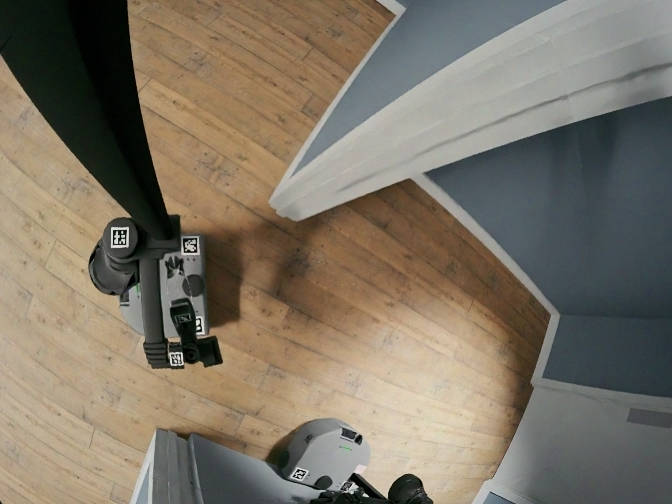

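Request:
execute_actions(actions=[{"r3":{"base":{"rotate_rad":-0.2}},"r2":{"base":{"translate_m":0.035},"joints":{"lift_m":0.895,"arm_m":0.36}}}], cameras=[])

Request:
execute_actions(actions=[{"r3":{"base":{"translate_m":0.9},"joints":{"head_tilt_rad":-0.8}}}], cameras=["r3_nav_camera","r2_wrist_camera"])

Scene clock: 67.50 s.
r1.base_odometry: x=-3.134 y=-1.874 heading=-2.425 (m, m, rad; r1's odometry frame)
r1.turned_by_wheels: +0.000 (rad since the last result)
r1.turned_by_imu: -0.001 (rad since the last result)
r1.base_tilt: forward=+0.8 right=+1.3 (deg)
r1.lidar_m: - - 0.15 0.20 1.76 1.58 1.48 1.11 0.93 0.23 0.15 -
r1.head_depth_mm: - - - - - - 1047 / - - - - - - - / - - - - - - - / - - - - - - - / - - - - - - - / - - - - - - 1058 / - - - - - - 1058
r1.base_status: not commanded
r1.joint_positions: lift_m=+0.310 arm_m=+0.020 wrist_yaw_rad=+3.298 wrist_pitch_rad=-0.416 wrist_roll_rad=-0.007 gripper_m=+0.000 head_pan_rad=-0.002 head_tilt_rad=-1.016
r1.joint_status: not commanded
r1.on_its_own: left_wheel is at rest, and its effort (+27) is outside its rest range (-18 to +18)
r1.motor_effort: left_wheel=+27(27) right_wheel=+8(8) lift_m=+41(41) arm_m=+2(1) wrist_yaw_rad=+3(2) wrist_pitch_rad=+8(8) wrist_roll_rad=+1(1) gripper_m=-2(2) head_pan_rad=+0(1) head_tilt_rad=+9(9) (%)
r1.hand_pose: x=-0.0563 y=+0.0571 z=+0.3231 quat_wxyz=(+0.091, +0.675, +0.200, +0.704) (m; r1's base frame)
r1.wrist_depth_mm: - - - - - 222 137 / - - - - - 217 136 / 955 967 979 927 875 213 134 / 753 745 775 759 516 210 132 / 620 619 611 - 492 205 130 / 528 524 541 - 369 201 129 / 455 - - - - 198 127
r2.base_odometry: x=-0.374 y=+0.711 heading=-2.200 (m, m, rad; r2's odometry frame)
r2.turned_by_wheels: +0.000 (rad since the last result)
r2.turned_by_imu: +0.000 (rad since the last result)
r2.base_tilt: forward=-1.6 right=+3.2 (deg)
r2.lidar_m: 1.45 1.45 1.63 2.63 3.57 2.05 1.71 1.27 0.69 0.58 0.58 0.65
r2.head_depth_mm: 1118 1242 1166 - 826 965 1195 / 1090 1198 1207 - 786 921 1106 / 1061 1162 1133 - 756 878 1050 / 1030 1128 1028 711 729 841 995 / 1003 1101 1094 744 696 808 946 / 981 1064 1095 748 677 773 912 / 957 1041 1094 747 658 746 862
r2.base_status: done
r2.joint_positions: lift_m=+0.895 arm_m=+0.360 wrist_yaw_rad=+0.002 wrist_pitch_rad=-0.220 wrist_roll_rad=-0.007 gripper_m=+0.179 head_pan_rad=-1.563 head_tilt_rad=-0.494
r2.joint_status: all done
r2.motor_effort: left_wheel=-3(3) right_wheel=+3(7) lift_m=+39(40) arm_m=+3(4) wrist_yaw_rad=-2(2) wrist_pitch_rad=+7(6) wrist_roll_rad=+0(0) gripper_m=+1(0) head_pan_rad=-3(3) head_tilt_rad=-3(3) (%)
r2.hand_pose: x=-0.0211 y=-0.7495 z=+0.9543 quat_wxyz=(+0.705, +0.079, -0.700, -0.077) (m; r2's base frame)
r2.wrist_depth_mm: 476 507 560 592 663 719 819 / 507 543 593 242 713 791 888 / 412 433 292 241 511 550 589 / 285 296 282 269 310 344 361 / 231 225 231 236 244 263 261 / - 180 186 190 194 194 205 / 149 151 154 158 160 163 166
r3.base_odometry: x=-0.382 y=-2.445 heading=-1.810 (m, m, rad; r3's odometry frame)
r3.turned_by_wheels: -0.200 (rad since the last result)
r3.turned_by_imu: -0.196 (rad since the last result)
r3.base_tilt: forward=+0.1 right=+0.0 (deg)
r3.lidar_m: 1.67 0.46 0.43 1.99 2.42 3.00 3.03 2.98 2.37 0.60 0.68 2.51
r3.head_depth_mm: 2153 1882 1645 1456 1335 1220 1120 / 2126 1868 1650 1467 1333 1205 1145 / 2145 1843 1627 1472 1329 1203 1156 / 2138 1869 1628 1469 1326 1206 1138 / 2143 1842 1630 1461 1333 1196 1141 / 1965 1835 1628 1455 1317 1215 1112 / 1612 1736 1630 1459 1299 1178 1114
r3.base_status: done
r3.joint_positions: lift_m=+0.280 arm_m=-0.003 wrist_yaw_rad=+3.299 wrist_pitch_rad=-0.420 wrist_roll_rad=+0.000 gripper_m=+0.000 head_pan_rad=-0.007 head_tilt_rad=-1.088
r3.joint_status: not commanded
r3.motor_effort: left_wheel=+2(6) right_wheel=-3(11) lift_m=+28(27) arm_m=-2(2) wrist_yaw_rad=+1(1) wrist_pitch_rad=+11(10) wrist_roll_rad=+0(0) gripper_m=-2(2) head_pan_rad=+3(4) head_tilt_rad=-8(8) (%)
r3.hand_pose: x=-0.0563 y=+0.0790 z=+0.2924 quat_wxyz=(+0.093, +0.677, +0.201, +0.701) (m; r3's base frame)
r3.wrist_depth_mm: - - - - - - 533 / - - - - - - 453 / 918 933 963 974 - 952 381 / 710 720 721 746 744 706 407 / 585 577 587 - 604 574 428 / 486 506 - - 513 500 465 / 419 - - - 430 435 436
pictures: none
No camera images: the call's "cameras" was empty. Leave "cameras" out to get every camera's image.

Scene clock: 72.20 s.
r1.base_odometry: x=-3.134 y=-1.874 heading=-2.425 (m, m, rad; r1's odometry frame)
r1.turned_by_wheels: +0.000 (rad since the last result)
r1.turned_by_imu: -0.001 (rad since the last result)
r1.base_tilt: forward=+0.9 right=+1.4 (deg)
r1.lidar_m: - - 0.15 0.19 1.76 1.58 0.80 1.11 3.26 0.23 0.15 -
r1.head_depth_mm: - - - - - - 1049 / - - - - - - - / - - - - - - - / - - - - - - - / - - - - - - - / - - - - - - 1057 / - - - - - - 1056
r1.base_status: not commanded
r1.joint_positions: lift_m=+0.310 arm_m=+0.020 wrist_yaw_rad=+3.298 wrist_pitch_rad=-0.416 wrist_roll_rad=-0.007 gripper_m=+0.000 head_pan_rad=-0.002 head_tilt_rad=-1.016
r1.joint_status: not commanded
r1.on_its_own: left_wheel is at rest, and its effort (+27) is outside its rest range (-18 to +18)
r1.motor_effort: left_wheel=+27(27) right_wheel=+8(8) lift_m=+41(41) arm_m=+2(1) wrist_yaw_rad=+2(2) wrist_pitch_rad=+8(8) wrist_roll_rad=+1(0) gripper_m=-2(3) head_pan_rad=+1(2) head_tilt_rad=+9(9) (%)
r1.hand_pose: x=-0.0563 y=+0.0571 z=+0.3231 quat_wxyz=(+0.091, +0.675, +0.200, +0.704) (m; r1's base frame)
r1.wrist_depth_mm: - - - - - 225 137 / - - - - - 219 135 / 962 958 941 914 859 213 134 / 747 751 756 753 512 210 132 / 616 625 625 - 487 206 130 / 529 525 542 - 371 201 129 / 460 - - - - 198 127
r2.base_odometry: x=-0.374 y=+0.711 heading=-2.200 (m, m, rad; r2's odometry frame)
r2.turned_by_wheels: +0.000 (rad since the last result)
r2.turned_by_imu: +0.000 (rad since the last result)
r2.base_tilt: forward=-1.6 right=+3.3 (deg)
r2.lidar_m: 1.45 1.45 1.62 2.63 3.57 2.05 1.71 1.27 0.69 0.58 0.58 0.65
r2.head_depth_mm: 1123 1237 1173 - 823 967 1192 / 1083 1203 1215 - 787 920 1112 / 1052 1156 1129 - 760 876 1042 / 1026 1134 1025 712 729 842 997 / 1006 1094 1096 746 696 805 945 / 980 1070 1096 746 677 774 905 / 956 1038 1092 744 653 748 866
r2.base_status: not commanded
r2.joint_positions: lift_m=+0.895 arm_m=+0.360 wrist_yaw_rad=+0.002 wrist_pitch_rad=-0.220 wrist_roll_rad=-0.007 gripper_m=+0.179 head_pan_rad=-1.563 head_tilt_rad=-0.494
r2.joint_status: not commanded
r2.motor_effort: left_wheel=-3(3) right_wheel=+2(2) lift_m=+39(39) arm_m=+3(4) wrist_yaw_rad=-2(2) wrist_pitch_rad=+7(7) wrist_roll_rad=+0(0) gripper_m=+0(1) head_pan_rad=-3(3) head_tilt_rad=-3(3) (%)
r2.hand_pose: x=-0.0211 y=-0.7495 z=+0.9543 quat_wxyz=(+0.705, +0.079, -0.700, -0.077) (m; r2's base frame)
r2.wrist_depth_mm: 476 514 556 597 660 719 811 / 505 539 589 243 723 793 881 / 410 430 293 240 506 549 594 / 285 295 282 269 310 344 359 / 231 224 230 238 244 265 262 / - 180 185 190 194 194 205 / 148 151 155 157 161 162 166
r3.base_odometry: x=-0.595 y=-3.320 heading=-1.810 (m, m, rad; r3's odometry frame)
r3.turned_by_wheels: +0.000 (rad since the last result)
r3.turned_by_imu: -0.001 (rad since the last result)
r3.base_tilt: forward=+0.1 right=+0.0 (deg)
r3.lidar_m: 1.14 0.72 0.65 0.65 0.68 0.61 3.84 0.96 0.80 0.77 1.75 1.60
r3.head_depth_mm: 1401 1608 1879 1841 1538 1339 1165 / 1418 1600 1856 1822 1543 1325 1166 / 1453 1666 1922 1861 1540 1327 1165 / 1503 1716 1966 1843 1550 1326 1162 / 1481 1625 1850 1782 1545 1335 1165 / 1207 1300 1426 1562 1501 1334 1171 / 1005 1077 1151 1248 1339 1306 1170
r3.base_status: done
r3.joint_positions: lift_m=+0.280 arm_m=-0.003 wrist_yaw_rad=+3.299 wrist_pitch_rad=-0.420 wrist_roll_rad=+0.000 gripper_m=+0.000 head_pan_rad=-0.007 head_tilt_rad=-0.803
r3.joint_status: all done
r3.motor_effort: left_wheel=+2(9) right_wheel=-3(8) lift_m=+28(27) arm_m=-1(1) wrist_yaw_rad=+1(1) wrist_pitch_rad=+11(11) wrist_roll_rad=+0(1) gripper_m=-2(2) head_pan_rad=+4(3) head_tilt_rad=+1(29) (%)
r3.hand_pose: x=-0.0563 y=+0.0790 z=+0.2924 quat_wxyz=(+0.093, +0.677, +0.201, +0.701) (m; r3's base frame)
r3.wrist_depth_mm: 470 576 754 - 617 557 505 / 482 597 821 738 672 593 535 / 489 634 833 769 723 635 569 / 524 646 735 739 731 673 609 / 555 587 592 - 603 603 614 / 485 504 - - 518 500 506 / 422 - - - 432 426 434
pictures: r2_wrist_camera, r3_nav_camera (sideways: a quarter turn counterclockwise sets it upright)
camera_calibration (this result's frames):
r2_wrist_camera: T_world_to_cam=[[-0.998002, 0.01783, 0.0606113, -0.0720909], [-0.0484412, 0.399933, -0.915263, 1.19944], [-0.0405596, -0.916371, -0.39827, -0.143207], [0, 0, 0, 1]] pos_world=[-0.0196527, -0.609642, 1.04514]
r3_nav_camera: T_world_to_cam=[[0.755861, -0.0449726, 0.653185, -0.80535], [-0.00530308, -0.998026, -0.0625786, 0.134203], [0.65471, 0.0438368, -0.754608, 0.930664], [0, 0, 0, 1]] pos_world=[0.000129064, 0.056922, 1.23673]
Images, in order (width x height): r2_wrist_camera 644x364, r3_nav_camera 672x504.

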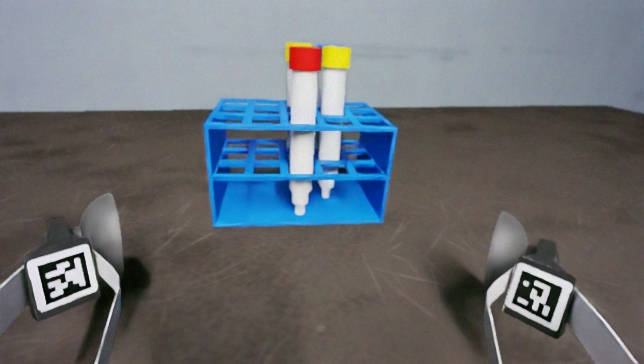

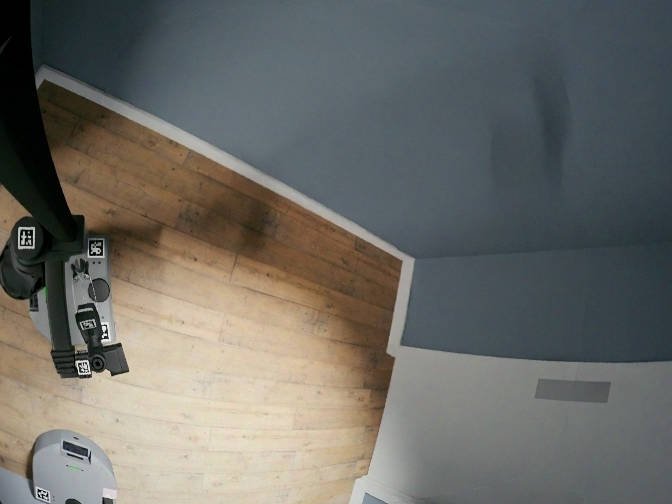

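Request:
execute_actions(actions=[{"r3":{"base":{"rotate_rad":-0.49}},"r2":{"joints":{"arm_m":0.495}}}], cameras=["r2_wrist_camera"])

Request:
execute_actions(actions=[{"r3":{"base":{"translate_m":1.0}},"r2":{"joints":{"gripper_m":0.112}}}], cameras=[])

Request:
execute_actions(actions=[{"r3":{"base":{"translate_m":0.25}},"r2":{"joints":{"gripper_m":0.104}}}], cameras=[])

Request:
execute_actions(actions=[{"r3":{"base":{"rotate_rad":1.7},"joints":{"head_pan_rad":-1.57,"head_tilt_rad":-1.0}},"r2":{"joints":{"lift_m":0.92}}}], cameras=["r3_nav_camera","r2_wrist_camera"])

Scene clock: 75.50 s.
r1.base_odometry: x=-3.134 y=-1.874 heading=-2.425 (m, m, rad; r1's odometry frame)
r1.turned_by_wheels: +0.000 (rad since the last result)
r1.turned_by_imu: -0.001 (rad since the last result)
r1.base_tilt: forward=+1.0 right=+1.4 (deg)
r1.lidar_m: - - 0.15 0.19 1.76 1.58 0.80 1.11 3.27 0.23 0.15 -
r1.head_depth_mm: - - - - - - 1047 / - - - - - - - / - - - - - - - / - - - - - - - / - - - - - - - / - - - - - - 1053 / - - - - - - 1057
r1.base_status: not commanded
r1.joint_positions: lift_m=+0.310 arm_m=+0.020 wrist_yaw_rad=+3.298 wrist_pitch_rad=-0.416 wrist_roll_rad=-0.007 gripper_m=+0.000 head_pan_rad=-0.002 head_tilt_rad=-1.016
r1.joint_status: not commanded
r1.on_its_own: left_wheel is at rest, and its effort (+28) is outside its rest range (-18 to +18)
r1.motor_effort: left_wheel=+28(27) right_wheel=+8(8) lift_m=+41(41) arm_m=+1(2) wrist_yaw_rad=+3(3) wrist_pitch_rad=+8(8) wrist_roll_rad=+0(1) gripper_m=-2(2) head_pan_rad=+1(2) head_tilt_rad=+10(10) (%)
r1.hand_pose: x=-0.0563 y=+0.0571 z=+0.3231 quat_wxyz=(+0.091, +0.675, +0.200, +0.704) (m; r1's base frame)
r1.wrist_depth_mm: - - - - - 222 137 / - - - - - 218 136 / 978 984 979 913 877 214 134 / 751 753 764 755 514 209 132 / 621 622 625 - 486 205 130 / 528 529 539 - 368 202 129 / 459 - - - - 198 127
r2.base_odometry: x=-0.374 y=+0.711 heading=-2.200 (m, m, rad; r2's odometry frame)
r2.turned_by_wheels: +0.000 (rad since the last result)
r2.turned_by_imu: +0.000 (rad since the last result)
r2.base_tilt: forward=-1.6 right=+3.3 (deg)
r2.lidar_m: 1.46 1.45 1.63 2.64 3.58 2.05 1.70 1.27 0.69 0.58 0.58 0.66
r2.head_depth_mm: 1111 1227 1168 - 832 972 1193 / 1086 1188 - 711 787 923 1108 / 1060 1162 1220 712 756 881 1047 / 1032 1127 1137 746 726 844 998 / 1001 1102 1097 749 698 806 946 / 977 1072 1095 746 679 772 907 / 954 1040 1092 746 656 745 858
r2.base_status: not commanded
r2.joint_positions: lift_m=+0.895 arm_m=+0.495 wrist_yaw_rad=+0.002 wrist_pitch_rad=-0.220 wrist_roll_rad=-0.007 gripper_m=+0.179 head_pan_rad=-1.563 head_tilt_rad=-0.494
r2.joint_status: all done
r2.motor_effort: left_wheel=-3(3) right_wheel=+3(2) lift_m=+39(39) arm_m=+3(3) wrist_yaw_rad=-2(2) wrist_pitch_rad=+7(6) wrist_roll_rad=+0(0) gripper_m=+0(1) head_pan_rad=-3(3) head_tilt_rad=-3(2) (%)
r2.hand_pose: x=-0.0211 y=-0.8845 z=+0.9543 quat_wxyz=(+0.705, +0.079, -0.700, -0.077) (m; r2's base frame)
r2.wrist_depth_mm: 381 407 441 477 516 579 648 / 400 432 459 119 566 629 708 / 411 440 455 107 472 547 587 / 284 157 150 128 155 345 360 / 229 127 146 121 138 252 259 / - 138 142 128 140 184 204 / 148 144 151 149 151 162 165
r3.base_odometry: x=-0.595 y=-3.320 heading=-2.300 (m, m, rad; r3's odometry frame)
r3.turned_by_wheels: -0.490 (rad since the last result)
r3.turned_by_imu: -0.482 (rad since the last result)
r3.base_tilt: forward=+0.1 right=+0.0 (deg)
r3.lidar_m: 1.60 1.09 0.71 0.65 0.65 0.67 0.61 3.86 0.95 0.78 0.77 1.80
r3.head_depth_mm: 1571 1785 2074 1836 1541 1325 1164 / 1590 1832 2063 1848 1544 1332 1167 / 1554 1780 2052 1832 1538 1329 1166 / 1532 1738 2015 1840 1552 1334 1172 / 1520 1703 1981 1834 1549 1333 1167 / 1444 1614 1852 1821 1542 1334 1158 / 1375 1559 1805 1856 1549 1325 1171
r3.base_status: done
r3.joint_positions: lift_m=+0.280 arm_m=-0.003 wrist_yaw_rad=+3.299 wrist_pitch_rad=-0.420 wrist_roll_rad=+0.000 gripper_m=+0.000 head_pan_rad=-0.007 head_tilt_rad=-0.803
r3.joint_status: not commanded
r3.motor_effort: left_wheel=+2(7) right_wheel=-3(11) lift_m=+27(28) arm_m=-2(2) wrist_yaw_rad=+1(1) wrist_pitch_rad=+10(10) wrist_roll_rad=+0(0) gripper_m=-2(2) head_pan_rad=+5(4) head_tilt_rad=+2(1) (%)
r3.hand_pose: x=-0.0563 y=+0.0790 z=+0.2924 quat_wxyz=(+0.093, +0.677, +0.201, +0.701) (m; r3's base frame)
r3.wrist_depth_mm: 605 615 613 - 615 610 616 / 643 662 671 671 681 685 670 / 670 730 735 736 726 743 733 / 661 726 733 734 743 760 756 / 580 585 586 - 597 611 604 / 489 504 - - 515 507 513 / 417 - - - 433 434 434
pictures: r2_wrist_camera
camera_calibration (this result's frames):
r2_wrist_camera: T_world_to_cam=[[-0.998002, 0.0178381, 0.0606114, -0.0696788], [-0.0484381, 0.399933, -0.915264, 1.25343], [-0.040567, -0.916371, -0.39827, -0.266916], [0, 0, 0, 1]] pos_world=[-0.0196535, -0.744641, 1.04514]
Images, in order (width x height): r2_wrist_camera 644x364.

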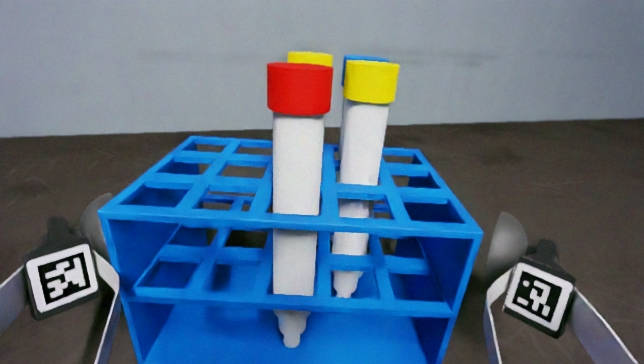

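Scene clock: 80.43 s.
r1.base_odometry: x=-3.134 y=-1.874 heading=-2.425 (m, m, rad; r1's odometry frame)
r1.turned_by_wheels: +0.000 (rad since the last result)
r1.turned_by_imu: -0.001 (rad since the last result)
r1.base_tilt: forward=+0.9 right=+1.3 (deg)
r1.lidar_m: - - 0.15 0.20 1.20 1.26 1.48 1.11 3.29 0.23 0.15 -
r1.head_depth_mm: - - - - - - 1048 / - - - - - - - / - - - - - - - / - - - - - - - / - - - - - - - / - - - - - - 1058 / - - - - - - 1059
r1.base_status: not commanded
r1.joint_positions: lift_m=+0.310 arm_m=+0.020 wrist_yaw_rad=+3.298 wrist_pitch_rad=-0.416 wrist_roll_rad=-0.007 gripper_m=+0.000 head_pan_rad=-0.002 head_tilt_rad=-1.016
r1.joint_status: not commanded
r1.on_its_own: left_wheel is at rest, and its effort (+27) is outside its rest range (-18 to +18)
r1.motor_effort: left_wheel=+27(27) right_wheel=+8(8) lift_m=+41(41) arm_m=+2(2) wrist_yaw_rad=+2(2) wrist_pitch_rad=+8(8) wrist_roll_rad=+0(1) gripper_m=-3(3) head_pan_rad=+1(1) head_tilt_rad=+9(9) (%)
r1.hand_pose: x=-0.0563 y=+0.0571 z=+0.3231 quat_wxyz=(+0.091, +0.675, +0.200, +0.704) (m; r1's base frame)
r1.wrist_depth_mm: - - - - - 223 137 / - 932 - - - 218 135 / 916 911 969 910 879 214 133 / 746 753 753 746 516 209 131 / 624 620 618 - 490 205 130 / 530 528 540 - 367 202 129 / 460 - - - - 199 127
r2.base_odometry: x=-0.374 y=+0.711 heading=-2.200 (m, m, rad; r2's odometry frame)
r2.turned_by_wheels: +0.000 (rad since the last result)
r2.turned_by_imu: +0.000 (rad since the last result)
r2.base_tilt: forward=-1.6 right=+3.2 (deg)
r2.lidar_m: 1.46 1.45 1.62 2.63 3.57 2.05 1.70 1.27 0.69 0.58 0.58 0.65
r2.head_depth_mm: 1120 1232 1172 - 833 973 1199 / 1090 1195 - 710 787 921 1105 / 1059 1159 1219 712 755 879 1048 / 1034 1134 1101 746 730 843 994 / 1007 1099 1094 744 700 806 947 / 975 1068 1099 743 674 774 910 / 955 1034 1092 745 655 743 860
r2.base_status: not commanded
r2.joint_positions: lift_m=+0.895 arm_m=+0.495 wrist_yaw_rad=+0.002 wrist_pitch_rad=-0.220 wrist_roll_rad=-0.007 gripper_m=+0.113 head_pan_rad=-1.563 head_tilt_rad=-0.494
r2.joint_status: all done
r2.motor_effort: left_wheel=-3(3) right_wheel=+3(3) lift_m=+39(39) arm_m=+3(3) wrist_yaw_rad=-2(2) wrist_pitch_rad=+6(6) wrist_roll_rad=+0(0) gripper_m=-16(95) head_pan_rad=-3(3) head_tilt_rad=-3(3) (%)
r2.hand_pose: x=-0.0211 y=-0.8845 z=+0.9543 quat_wxyz=(+0.705, +0.079, -0.700, -0.077) (m; r2's base frame)
r2.wrist_depth_mm: 381 406 440 481 522 579 643 / 402 428 467 132 568 633 715 / 409 443 461 118 466 546 584 / 286 273 143 123 154 344 357 / 219 138 178 137 157 248 260 / - 155 168 144 165 200 202 / 148 147 150 154 154 160 167
r3.base_odometry: x=-1.261 y=-4.066 heading=-2.300 (m, m, rad; r3's odometry frame)
r3.turned_by_wheels: +0.000 (rad since the last result)
r3.turned_by_imu: -0.001 (rad since the last result)
r3.base_tilt: forward=+0.1 right=+0.0 (deg)
r3.lidar_m: 0.71 0.64 0.78 0.79 0.80 0.99 1.61 1.06 0.97 1.30 1.06 0.77
r3.head_depth_mm: 646 738 870 1043 1335 1327 1166 / 631 722 846 1015 1271 1331 1166 / 621 709 823 983 1224 1332 1166 / 608 691 805 955 1180 1336 1171 / 597 678 785 933 1136 1312 1168 / 586 663 765 905 1101 1276 1168 / 575 647 748 862 967 1176 1172
r3.base_status: done
r3.joint_positions: lift_m=+0.280 arm_m=-0.003 wrist_yaw_rad=+3.299 wrist_pitch_rad=-0.420 wrist_roll_rad=+0.000 gripper_m=+0.000 head_pan_rad=-0.007 head_tilt_rad=-0.803
r3.joint_status: not commanded
r3.motor_effort: left_wheel=+3(9) right_wheel=-4(7) lift_m=+28(28) arm_m=-2(2) wrist_yaw_rad=+1(1) wrist_pitch_rad=+11(11) wrist_roll_rad=+0(1) gripper_m=-2(2) head_pan_rad=+5(3) head_tilt_rad=+1(2) (%)
r3.hand_pose: x=-0.0563 y=+0.0790 z=+0.2924 quat_wxyz=(+0.093, +0.677, +0.201, +0.701) (m; r3's base frame)
r3.wrist_depth_mm: 727 739 743 - 742 750 717 / 794 811 804 800 802 811 751 / 825 841 845 869 880 859 761 / 706 726 723 743 761 745 704 / 578 578 591 - 604 610 612 / 484 500 - - 524 498 514 / 421 - - - 435 435 436
pictures: none
No camera images: the call's "cameras" was empty. Leave "cameras" out to get every camera's image.

Scene clock: 83.03 s.
r1.base_odometry: x=-3.134 y=-1.874 heading=-2.425 (m, m, rad; r1's odometry frame)
r1.turned_by_wheels: +0.000 (rad since the last result)
r1.turned_by_imu: -0.001 (rad since the last result)
r1.base_tilt: forward=+0.8 right=+1.3 (deg)
r1.lidar_m: - - 0.15 0.19 1.43 1.58 1.48 1.11 3.29 0.23 0.15 -
r1.head_depth_mm: - - - - - - 1047 / - - - - - - - / - - - - - - - / - - - - - - - / - - - - - - - / - - - - - - 1054 / - - - - - - 1055
r1.base_status: not commanded
r1.joint_positions: lift_m=+0.310 arm_m=+0.020 wrist_yaw_rad=+3.298 wrist_pitch_rad=-0.416 wrist_roll_rad=-0.007 gripper_m=+0.000 head_pan_rad=-0.002 head_tilt_rad=-1.016
r1.joint_status: not commanded
r1.on_its_own: left_wheel is at rest, and its effort (+27) is outside its rest range (-18 to +18)
r1.motor_effort: left_wheel=+27(27) right_wheel=+8(8) lift_m=+41(41) arm_m=+2(1) wrist_yaw_rad=+2(2) wrist_pitch_rad=+8(8) wrist_roll_rad=+0(1) gripper_m=-2(3) head_pan_rad=+2(1) head_tilt_rad=+9(9) (%)
r1.hand_pose: x=-0.0563 y=+0.0571 z=+0.3231 quat_wxyz=(+0.091, +0.675, +0.200, +0.704) (m; r1's base frame)
r1.wrist_depth_mm: - - - - - 223 137 / - - - - - 218 136 / 967 962 972 899 868 213 134 / 761 755 741 759 520 210 132 / 623 618 621 - 481 206 130 / 525 527 540 - 370 201 129 / 459 - - - - 198 127
r2.base_odometry: x=-0.374 y=+0.711 heading=-2.200 (m, m, rad; r2's odometry frame)
r2.turned_by_wheels: +0.000 (rad since the last result)
r2.turned_by_imu: +0.000 (rad since the last result)
r2.base_tilt: forward=-1.6 right=+3.3 (deg)
r2.lidar_m: 1.46 1.45 1.63 2.64 3.57 2.05 1.70 1.27 0.69 0.58 0.58 0.66
r2.head_depth_mm: 1111 1220 1167 - 829 974 1195 / 1078 1205 - 709 788 923 1111 / 1062 1153 1221 713 756 878 1047 / 1028 1120 1099 746 730 842 995 / 1005 1093 1092 744 698 807 947 / 975 1063 1096 747 678 778 907 / 959 1036 1099 745 655 745 863
r2.base_status: not commanded
r2.joint_positions: lift_m=+0.895 arm_m=+0.495 wrist_yaw_rad=+0.002 wrist_pitch_rad=-0.220 wrist_roll_rad=-0.007 gripper_m=+0.105 head_pan_rad=-1.563 head_tilt_rad=-0.494
r2.joint_status: all done
r2.motor_effort: left_wheel=-3(3) right_wheel=+3(2) lift_m=+39(39) arm_m=+3(3) wrist_yaw_rad=-2(2) wrist_pitch_rad=+7(6) wrist_roll_rad=+0(0) gripper_m=-20(62) head_pan_rad=-2(2) head_tilt_rad=-4(3) (%)
r2.hand_pose: x=-0.0211 y=-0.8845 z=+0.9543 quat_wxyz=(+0.705, +0.079, -0.700, -0.077) (m; r2's base frame)
r2.wrist_depth_mm: 379 404 440 482 521 577 647 / 401 434 467 131 568 627 698 / 412 443 467 118 467 547 582 / 285 273 143 122 154 344 361 / 218 138 179 136 157 250 259 / - 155 168 144 164 199 203 / 148 147 150 153 154 160 167
r3.base_odometry: x=-1.427 y=-4.252 heading=-2.299 (m, m, rad; r3's odometry frame)
r3.turned_by_wheels: +0.000 (rad since the last result)
r3.turned_by_imu: +0.000 (rad since the last result)
r3.base_tilt: forward=+0.1 right=+0.1 (deg)
r3.lidar_m: 0.46 0.43 0.46 0.83 0.83 1.03 1.86 1.23 1.11 1.26 0.75 0.50
r3.head_depth_mm: 400 461 541 653 826 1120 1168 / 393 451 526 634 791 1056 1167 / 386 441 513 614 763 1007 1169 / 379 431 500 595 732 959 1165 / 372 422 488 578 709 919 1147 / 365 414 476 561 685 876 1118 / 358 405 465 547 663 819 962
r3.base_status: done
r3.joint_positions: lift_m=+0.280 arm_m=-0.003 wrist_yaw_rad=+3.299 wrist_pitch_rad=-0.420 wrist_roll_rad=+0.000 gripper_m=+0.000 head_pan_rad=-0.007 head_tilt_rad=-0.802
r3.joint_status: not commanded
r3.motor_effort: left_wheel=+1(8) right_wheel=-4(9) lift_m=+28(28) arm_m=-1(1) wrist_yaw_rad=+1(1) wrist_pitch_rad=+11(11) wrist_roll_rad=+0(1) gripper_m=-2(2) head_pan_rad=+3(4) head_tilt_rad=+1(1) (%)
r3.hand_pose: x=-0.0563 y=+0.0790 z=+0.2924 quat_wxyz=(+0.093, +0.677, +0.201, +0.701) (m; r3's base frame)
r3.wrist_depth_mm: 765 774 774 - 765 719 477 / 846 839 837 832 860 711 475 / 885 888 891 904 882 705 479 / 705 725 738 745 751 685 481 / 575 585 590 - 592 594 477 / 486 502 - - 519 505 461 / 416 - - - 430 432 436
pictures: none
No camera images: the call's "cameras" was empty. Leave "cameras" out to get every camera's image.

Scene clock: 85.37 s.
r1.base_odometry: x=-3.134 y=-1.874 heading=-2.425 (m, m, rad; r1's odometry frame)
r1.turned_by_wheels: +0.000 (rad since the last result)
r1.turned_by_imu: +0.000 (rad since the last result)
r1.base_tilt: forward=+0.9 right=+1.3 (deg)
r1.lidar_m: - - 0.15 0.19 1.76 1.58 1.48 1.11 3.29 0.23 0.15 -
r1.head_depth_mm: - - - - - - 1047 / - - - - - - - / - - - - - - - / - - - - - - - / - - - - - - - / - - - - - - 1052 / - - - - - - 1056
r1.base_status: not commanded
r1.joint_positions: lift_m=+0.310 arm_m=+0.020 wrist_yaw_rad=+3.298 wrist_pitch_rad=-0.416 wrist_roll_rad=-0.007 gripper_m=+0.000 head_pan_rad=-0.002 head_tilt_rad=-1.016
r1.joint_status: not commanded
r1.on_its_own: left_wheel is at rest, and its effort (+27) is outside its rest range (-18 to +18)
r1.motor_effort: left_wheel=+27(27) right_wheel=+8(8) lift_m=+41(41) arm_m=+2(2) wrist_yaw_rad=+2(3) wrist_pitch_rad=+8(8) wrist_roll_rad=+1(0) gripper_m=-2(2) head_pan_rad=+1(1) head_tilt_rad=+9(9) (%)
r1.hand_pose: x=-0.0563 y=+0.0571 z=+0.3231 quat_wxyz=(+0.091, +0.675, +0.200, +0.704) (m; r1's base frame)
r1.wrist_depth_mm: - - - - - 223 137 / - - - - - 218 135 / 972 976 951 922 859 213 133 / 756 750 764 750 516 210 132 / 622 625 625 - 487 204 130 / 524 526 543 - 368 201 129 / 460 - - - - 197 127
r2.base_odometry: x=-0.374 y=+0.711 heading=-2.200 (m, m, rad; r2's odometry frame)
r2.turned_by_wheels: +0.000 (rad since the last result)
r2.turned_by_imu: +0.000 (rad since the last result)
r2.base_tilt: forward=-1.6 right=+3.3 (deg)
r2.lidar_m: 1.46 1.45 1.62 2.63 3.56 2.05 1.71 1.28 0.69 0.58 0.58 0.66
r2.head_depth_mm: 1116 1230 1251 - 829 966 1188 / 1081 1194 - 743 785 919 1102 / 1058 1163 - 743 757 878 1046 / 1029 1122 1092 743 727 841 991 / 1002 1101 1100 746 697 807 947 / 980 1062 1096 747 680 776 909 / 953 1038 1092 744 655 747 863
r2.base_status: not commanded
r2.joint_positions: lift_m=+0.920 arm_m=+0.495 wrist_yaw_rad=+0.002 wrist_pitch_rad=-0.225 wrist_roll_rad=-0.007 gripper_m=+0.105 head_pan_rad=-1.563 head_tilt_rad=-0.494
r2.joint_status: all done
r2.motor_effort: left_wheel=-3(3) right_wheel=+3(3) lift_m=+49(50) arm_m=+3(3) wrist_yaw_rad=-2(2) wrist_pitch_rad=+8(9) wrist_roll_rad=+0(0) gripper_m=-19(20) head_pan_rad=-2(2) head_tilt_rad=-3(2) (%)
r2.hand_pose: x=-0.0211 y=-0.8841 z=+0.9778 quat_wxyz=(+0.705, +0.081, -0.700, -0.079) (m; r2's base frame)
r2.wrist_depth_mm: 379 404 442 481 522 580 642 / 402 434 466 136 562 627 716 / 427 453 481 121 542 645 682 / 334 318 145 126 155 404 419 / 256 138 183 152 156 294 305 / - 153 169 144 163 234 237 / 174 170 157 158 161 188 196
r3.base_odometry: x=-1.427 y=-4.252 heading=-0.600 (m, m, rad; r3's odometry frame)
r3.turned_by_wheels: +1.700 (rad since the last result)
r3.turned_by_imu: +1.675 (rad since the last result)
r3.base_tilt: forward=+0.1 right=+0.1 (deg)
r3.lidar_m: 0.83 0.85 1.14 1.86 1.11 1.32 1.26 0.67 0.48 0.46 0.43 0.53
r3.head_depth_mm: 417 492 605 783 1093 1239 1125 / 415 488 599 770 1072 1232 1157 / 411 486 595 761 1062 1247 - / 409 484 588 752 1045 1236 - / 407 480 584 747 1030 1240 1115 / 403 476 578 738 968 1197 1120 / 401 471 572 693 813 1191 1129
r3.base_status: done
r3.joint_positions: lift_m=+0.280 arm_m=-0.002 wrist_yaw_rad=+3.299 wrist_pitch_rad=-0.420 wrist_roll_rad=+0.000 gripper_m=+0.000 head_pan_rad=-1.563 head_tilt_rad=-0.988
r3.joint_status: all done
r3.motor_effort: left_wheel=-1(7) right_wheel=+3(14) lift_m=+28(28) arm_m=-2(2) wrist_yaw_rad=+1(1) wrist_pitch_rad=+11(10) wrist_roll_rad=+0(0) gripper_m=-2(2) head_pan_rad=-4(51) head_tilt_rad=-8(28) (%)
r3.hand_pose: x=-0.0563 y=+0.0790 z=+0.2924 quat_wxyz=(+0.093, +0.677, +0.201, +0.701) (m; r3's base frame)
r3.wrist_depth_mm: - - - - - - - / - - - - - - - / 923 964 948 984 - - - / 711 721 732 736 738 762 777 / 582 589 586 - 607 613 608 / 487 506 - - 512 511 507 / 417 - - - 435 433 436
pictures: r2_wrist_camera, r3_nav_camera (sideways: a quarter turn counterclockwise sets it upright)
camera_calibration (this result's frames):
r2_wrist_camera: T_world_to_cam=[[-0.998002, 0.0175268, 0.0607092, -0.0714776], [-0.0484454, 0.404607, -0.913207, 1.27684], [-0.0405689, -0.914323, -0.402949, -0.250829], [0, 0, 0, 1]] pos_world=[-0.0196533, -0.744706, 1.06929]
r3_nav_camera: T_world_to_cam=[[-0.0331884, -0.863875, 0.502612, -0.604367], [-0.998089, 0.00242238, -0.0617421, 0.139155], [0.0521199, -0.503701, -0.862305, 1.07435], [0, 0, 0, 1]] pos_world=[0.0628358, 0.0187183, 1.23877]
Images, in order (width x height): r2_wrist_camera 644x364, r3_nav_camera 672x504.

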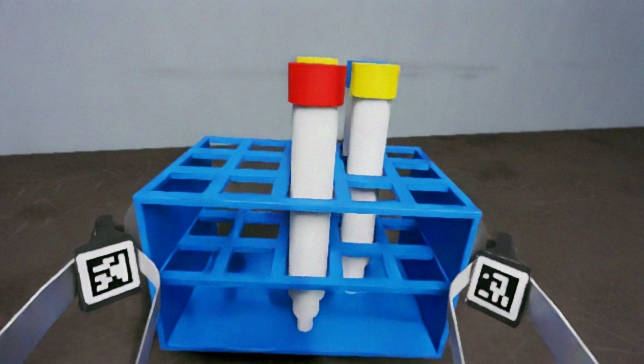

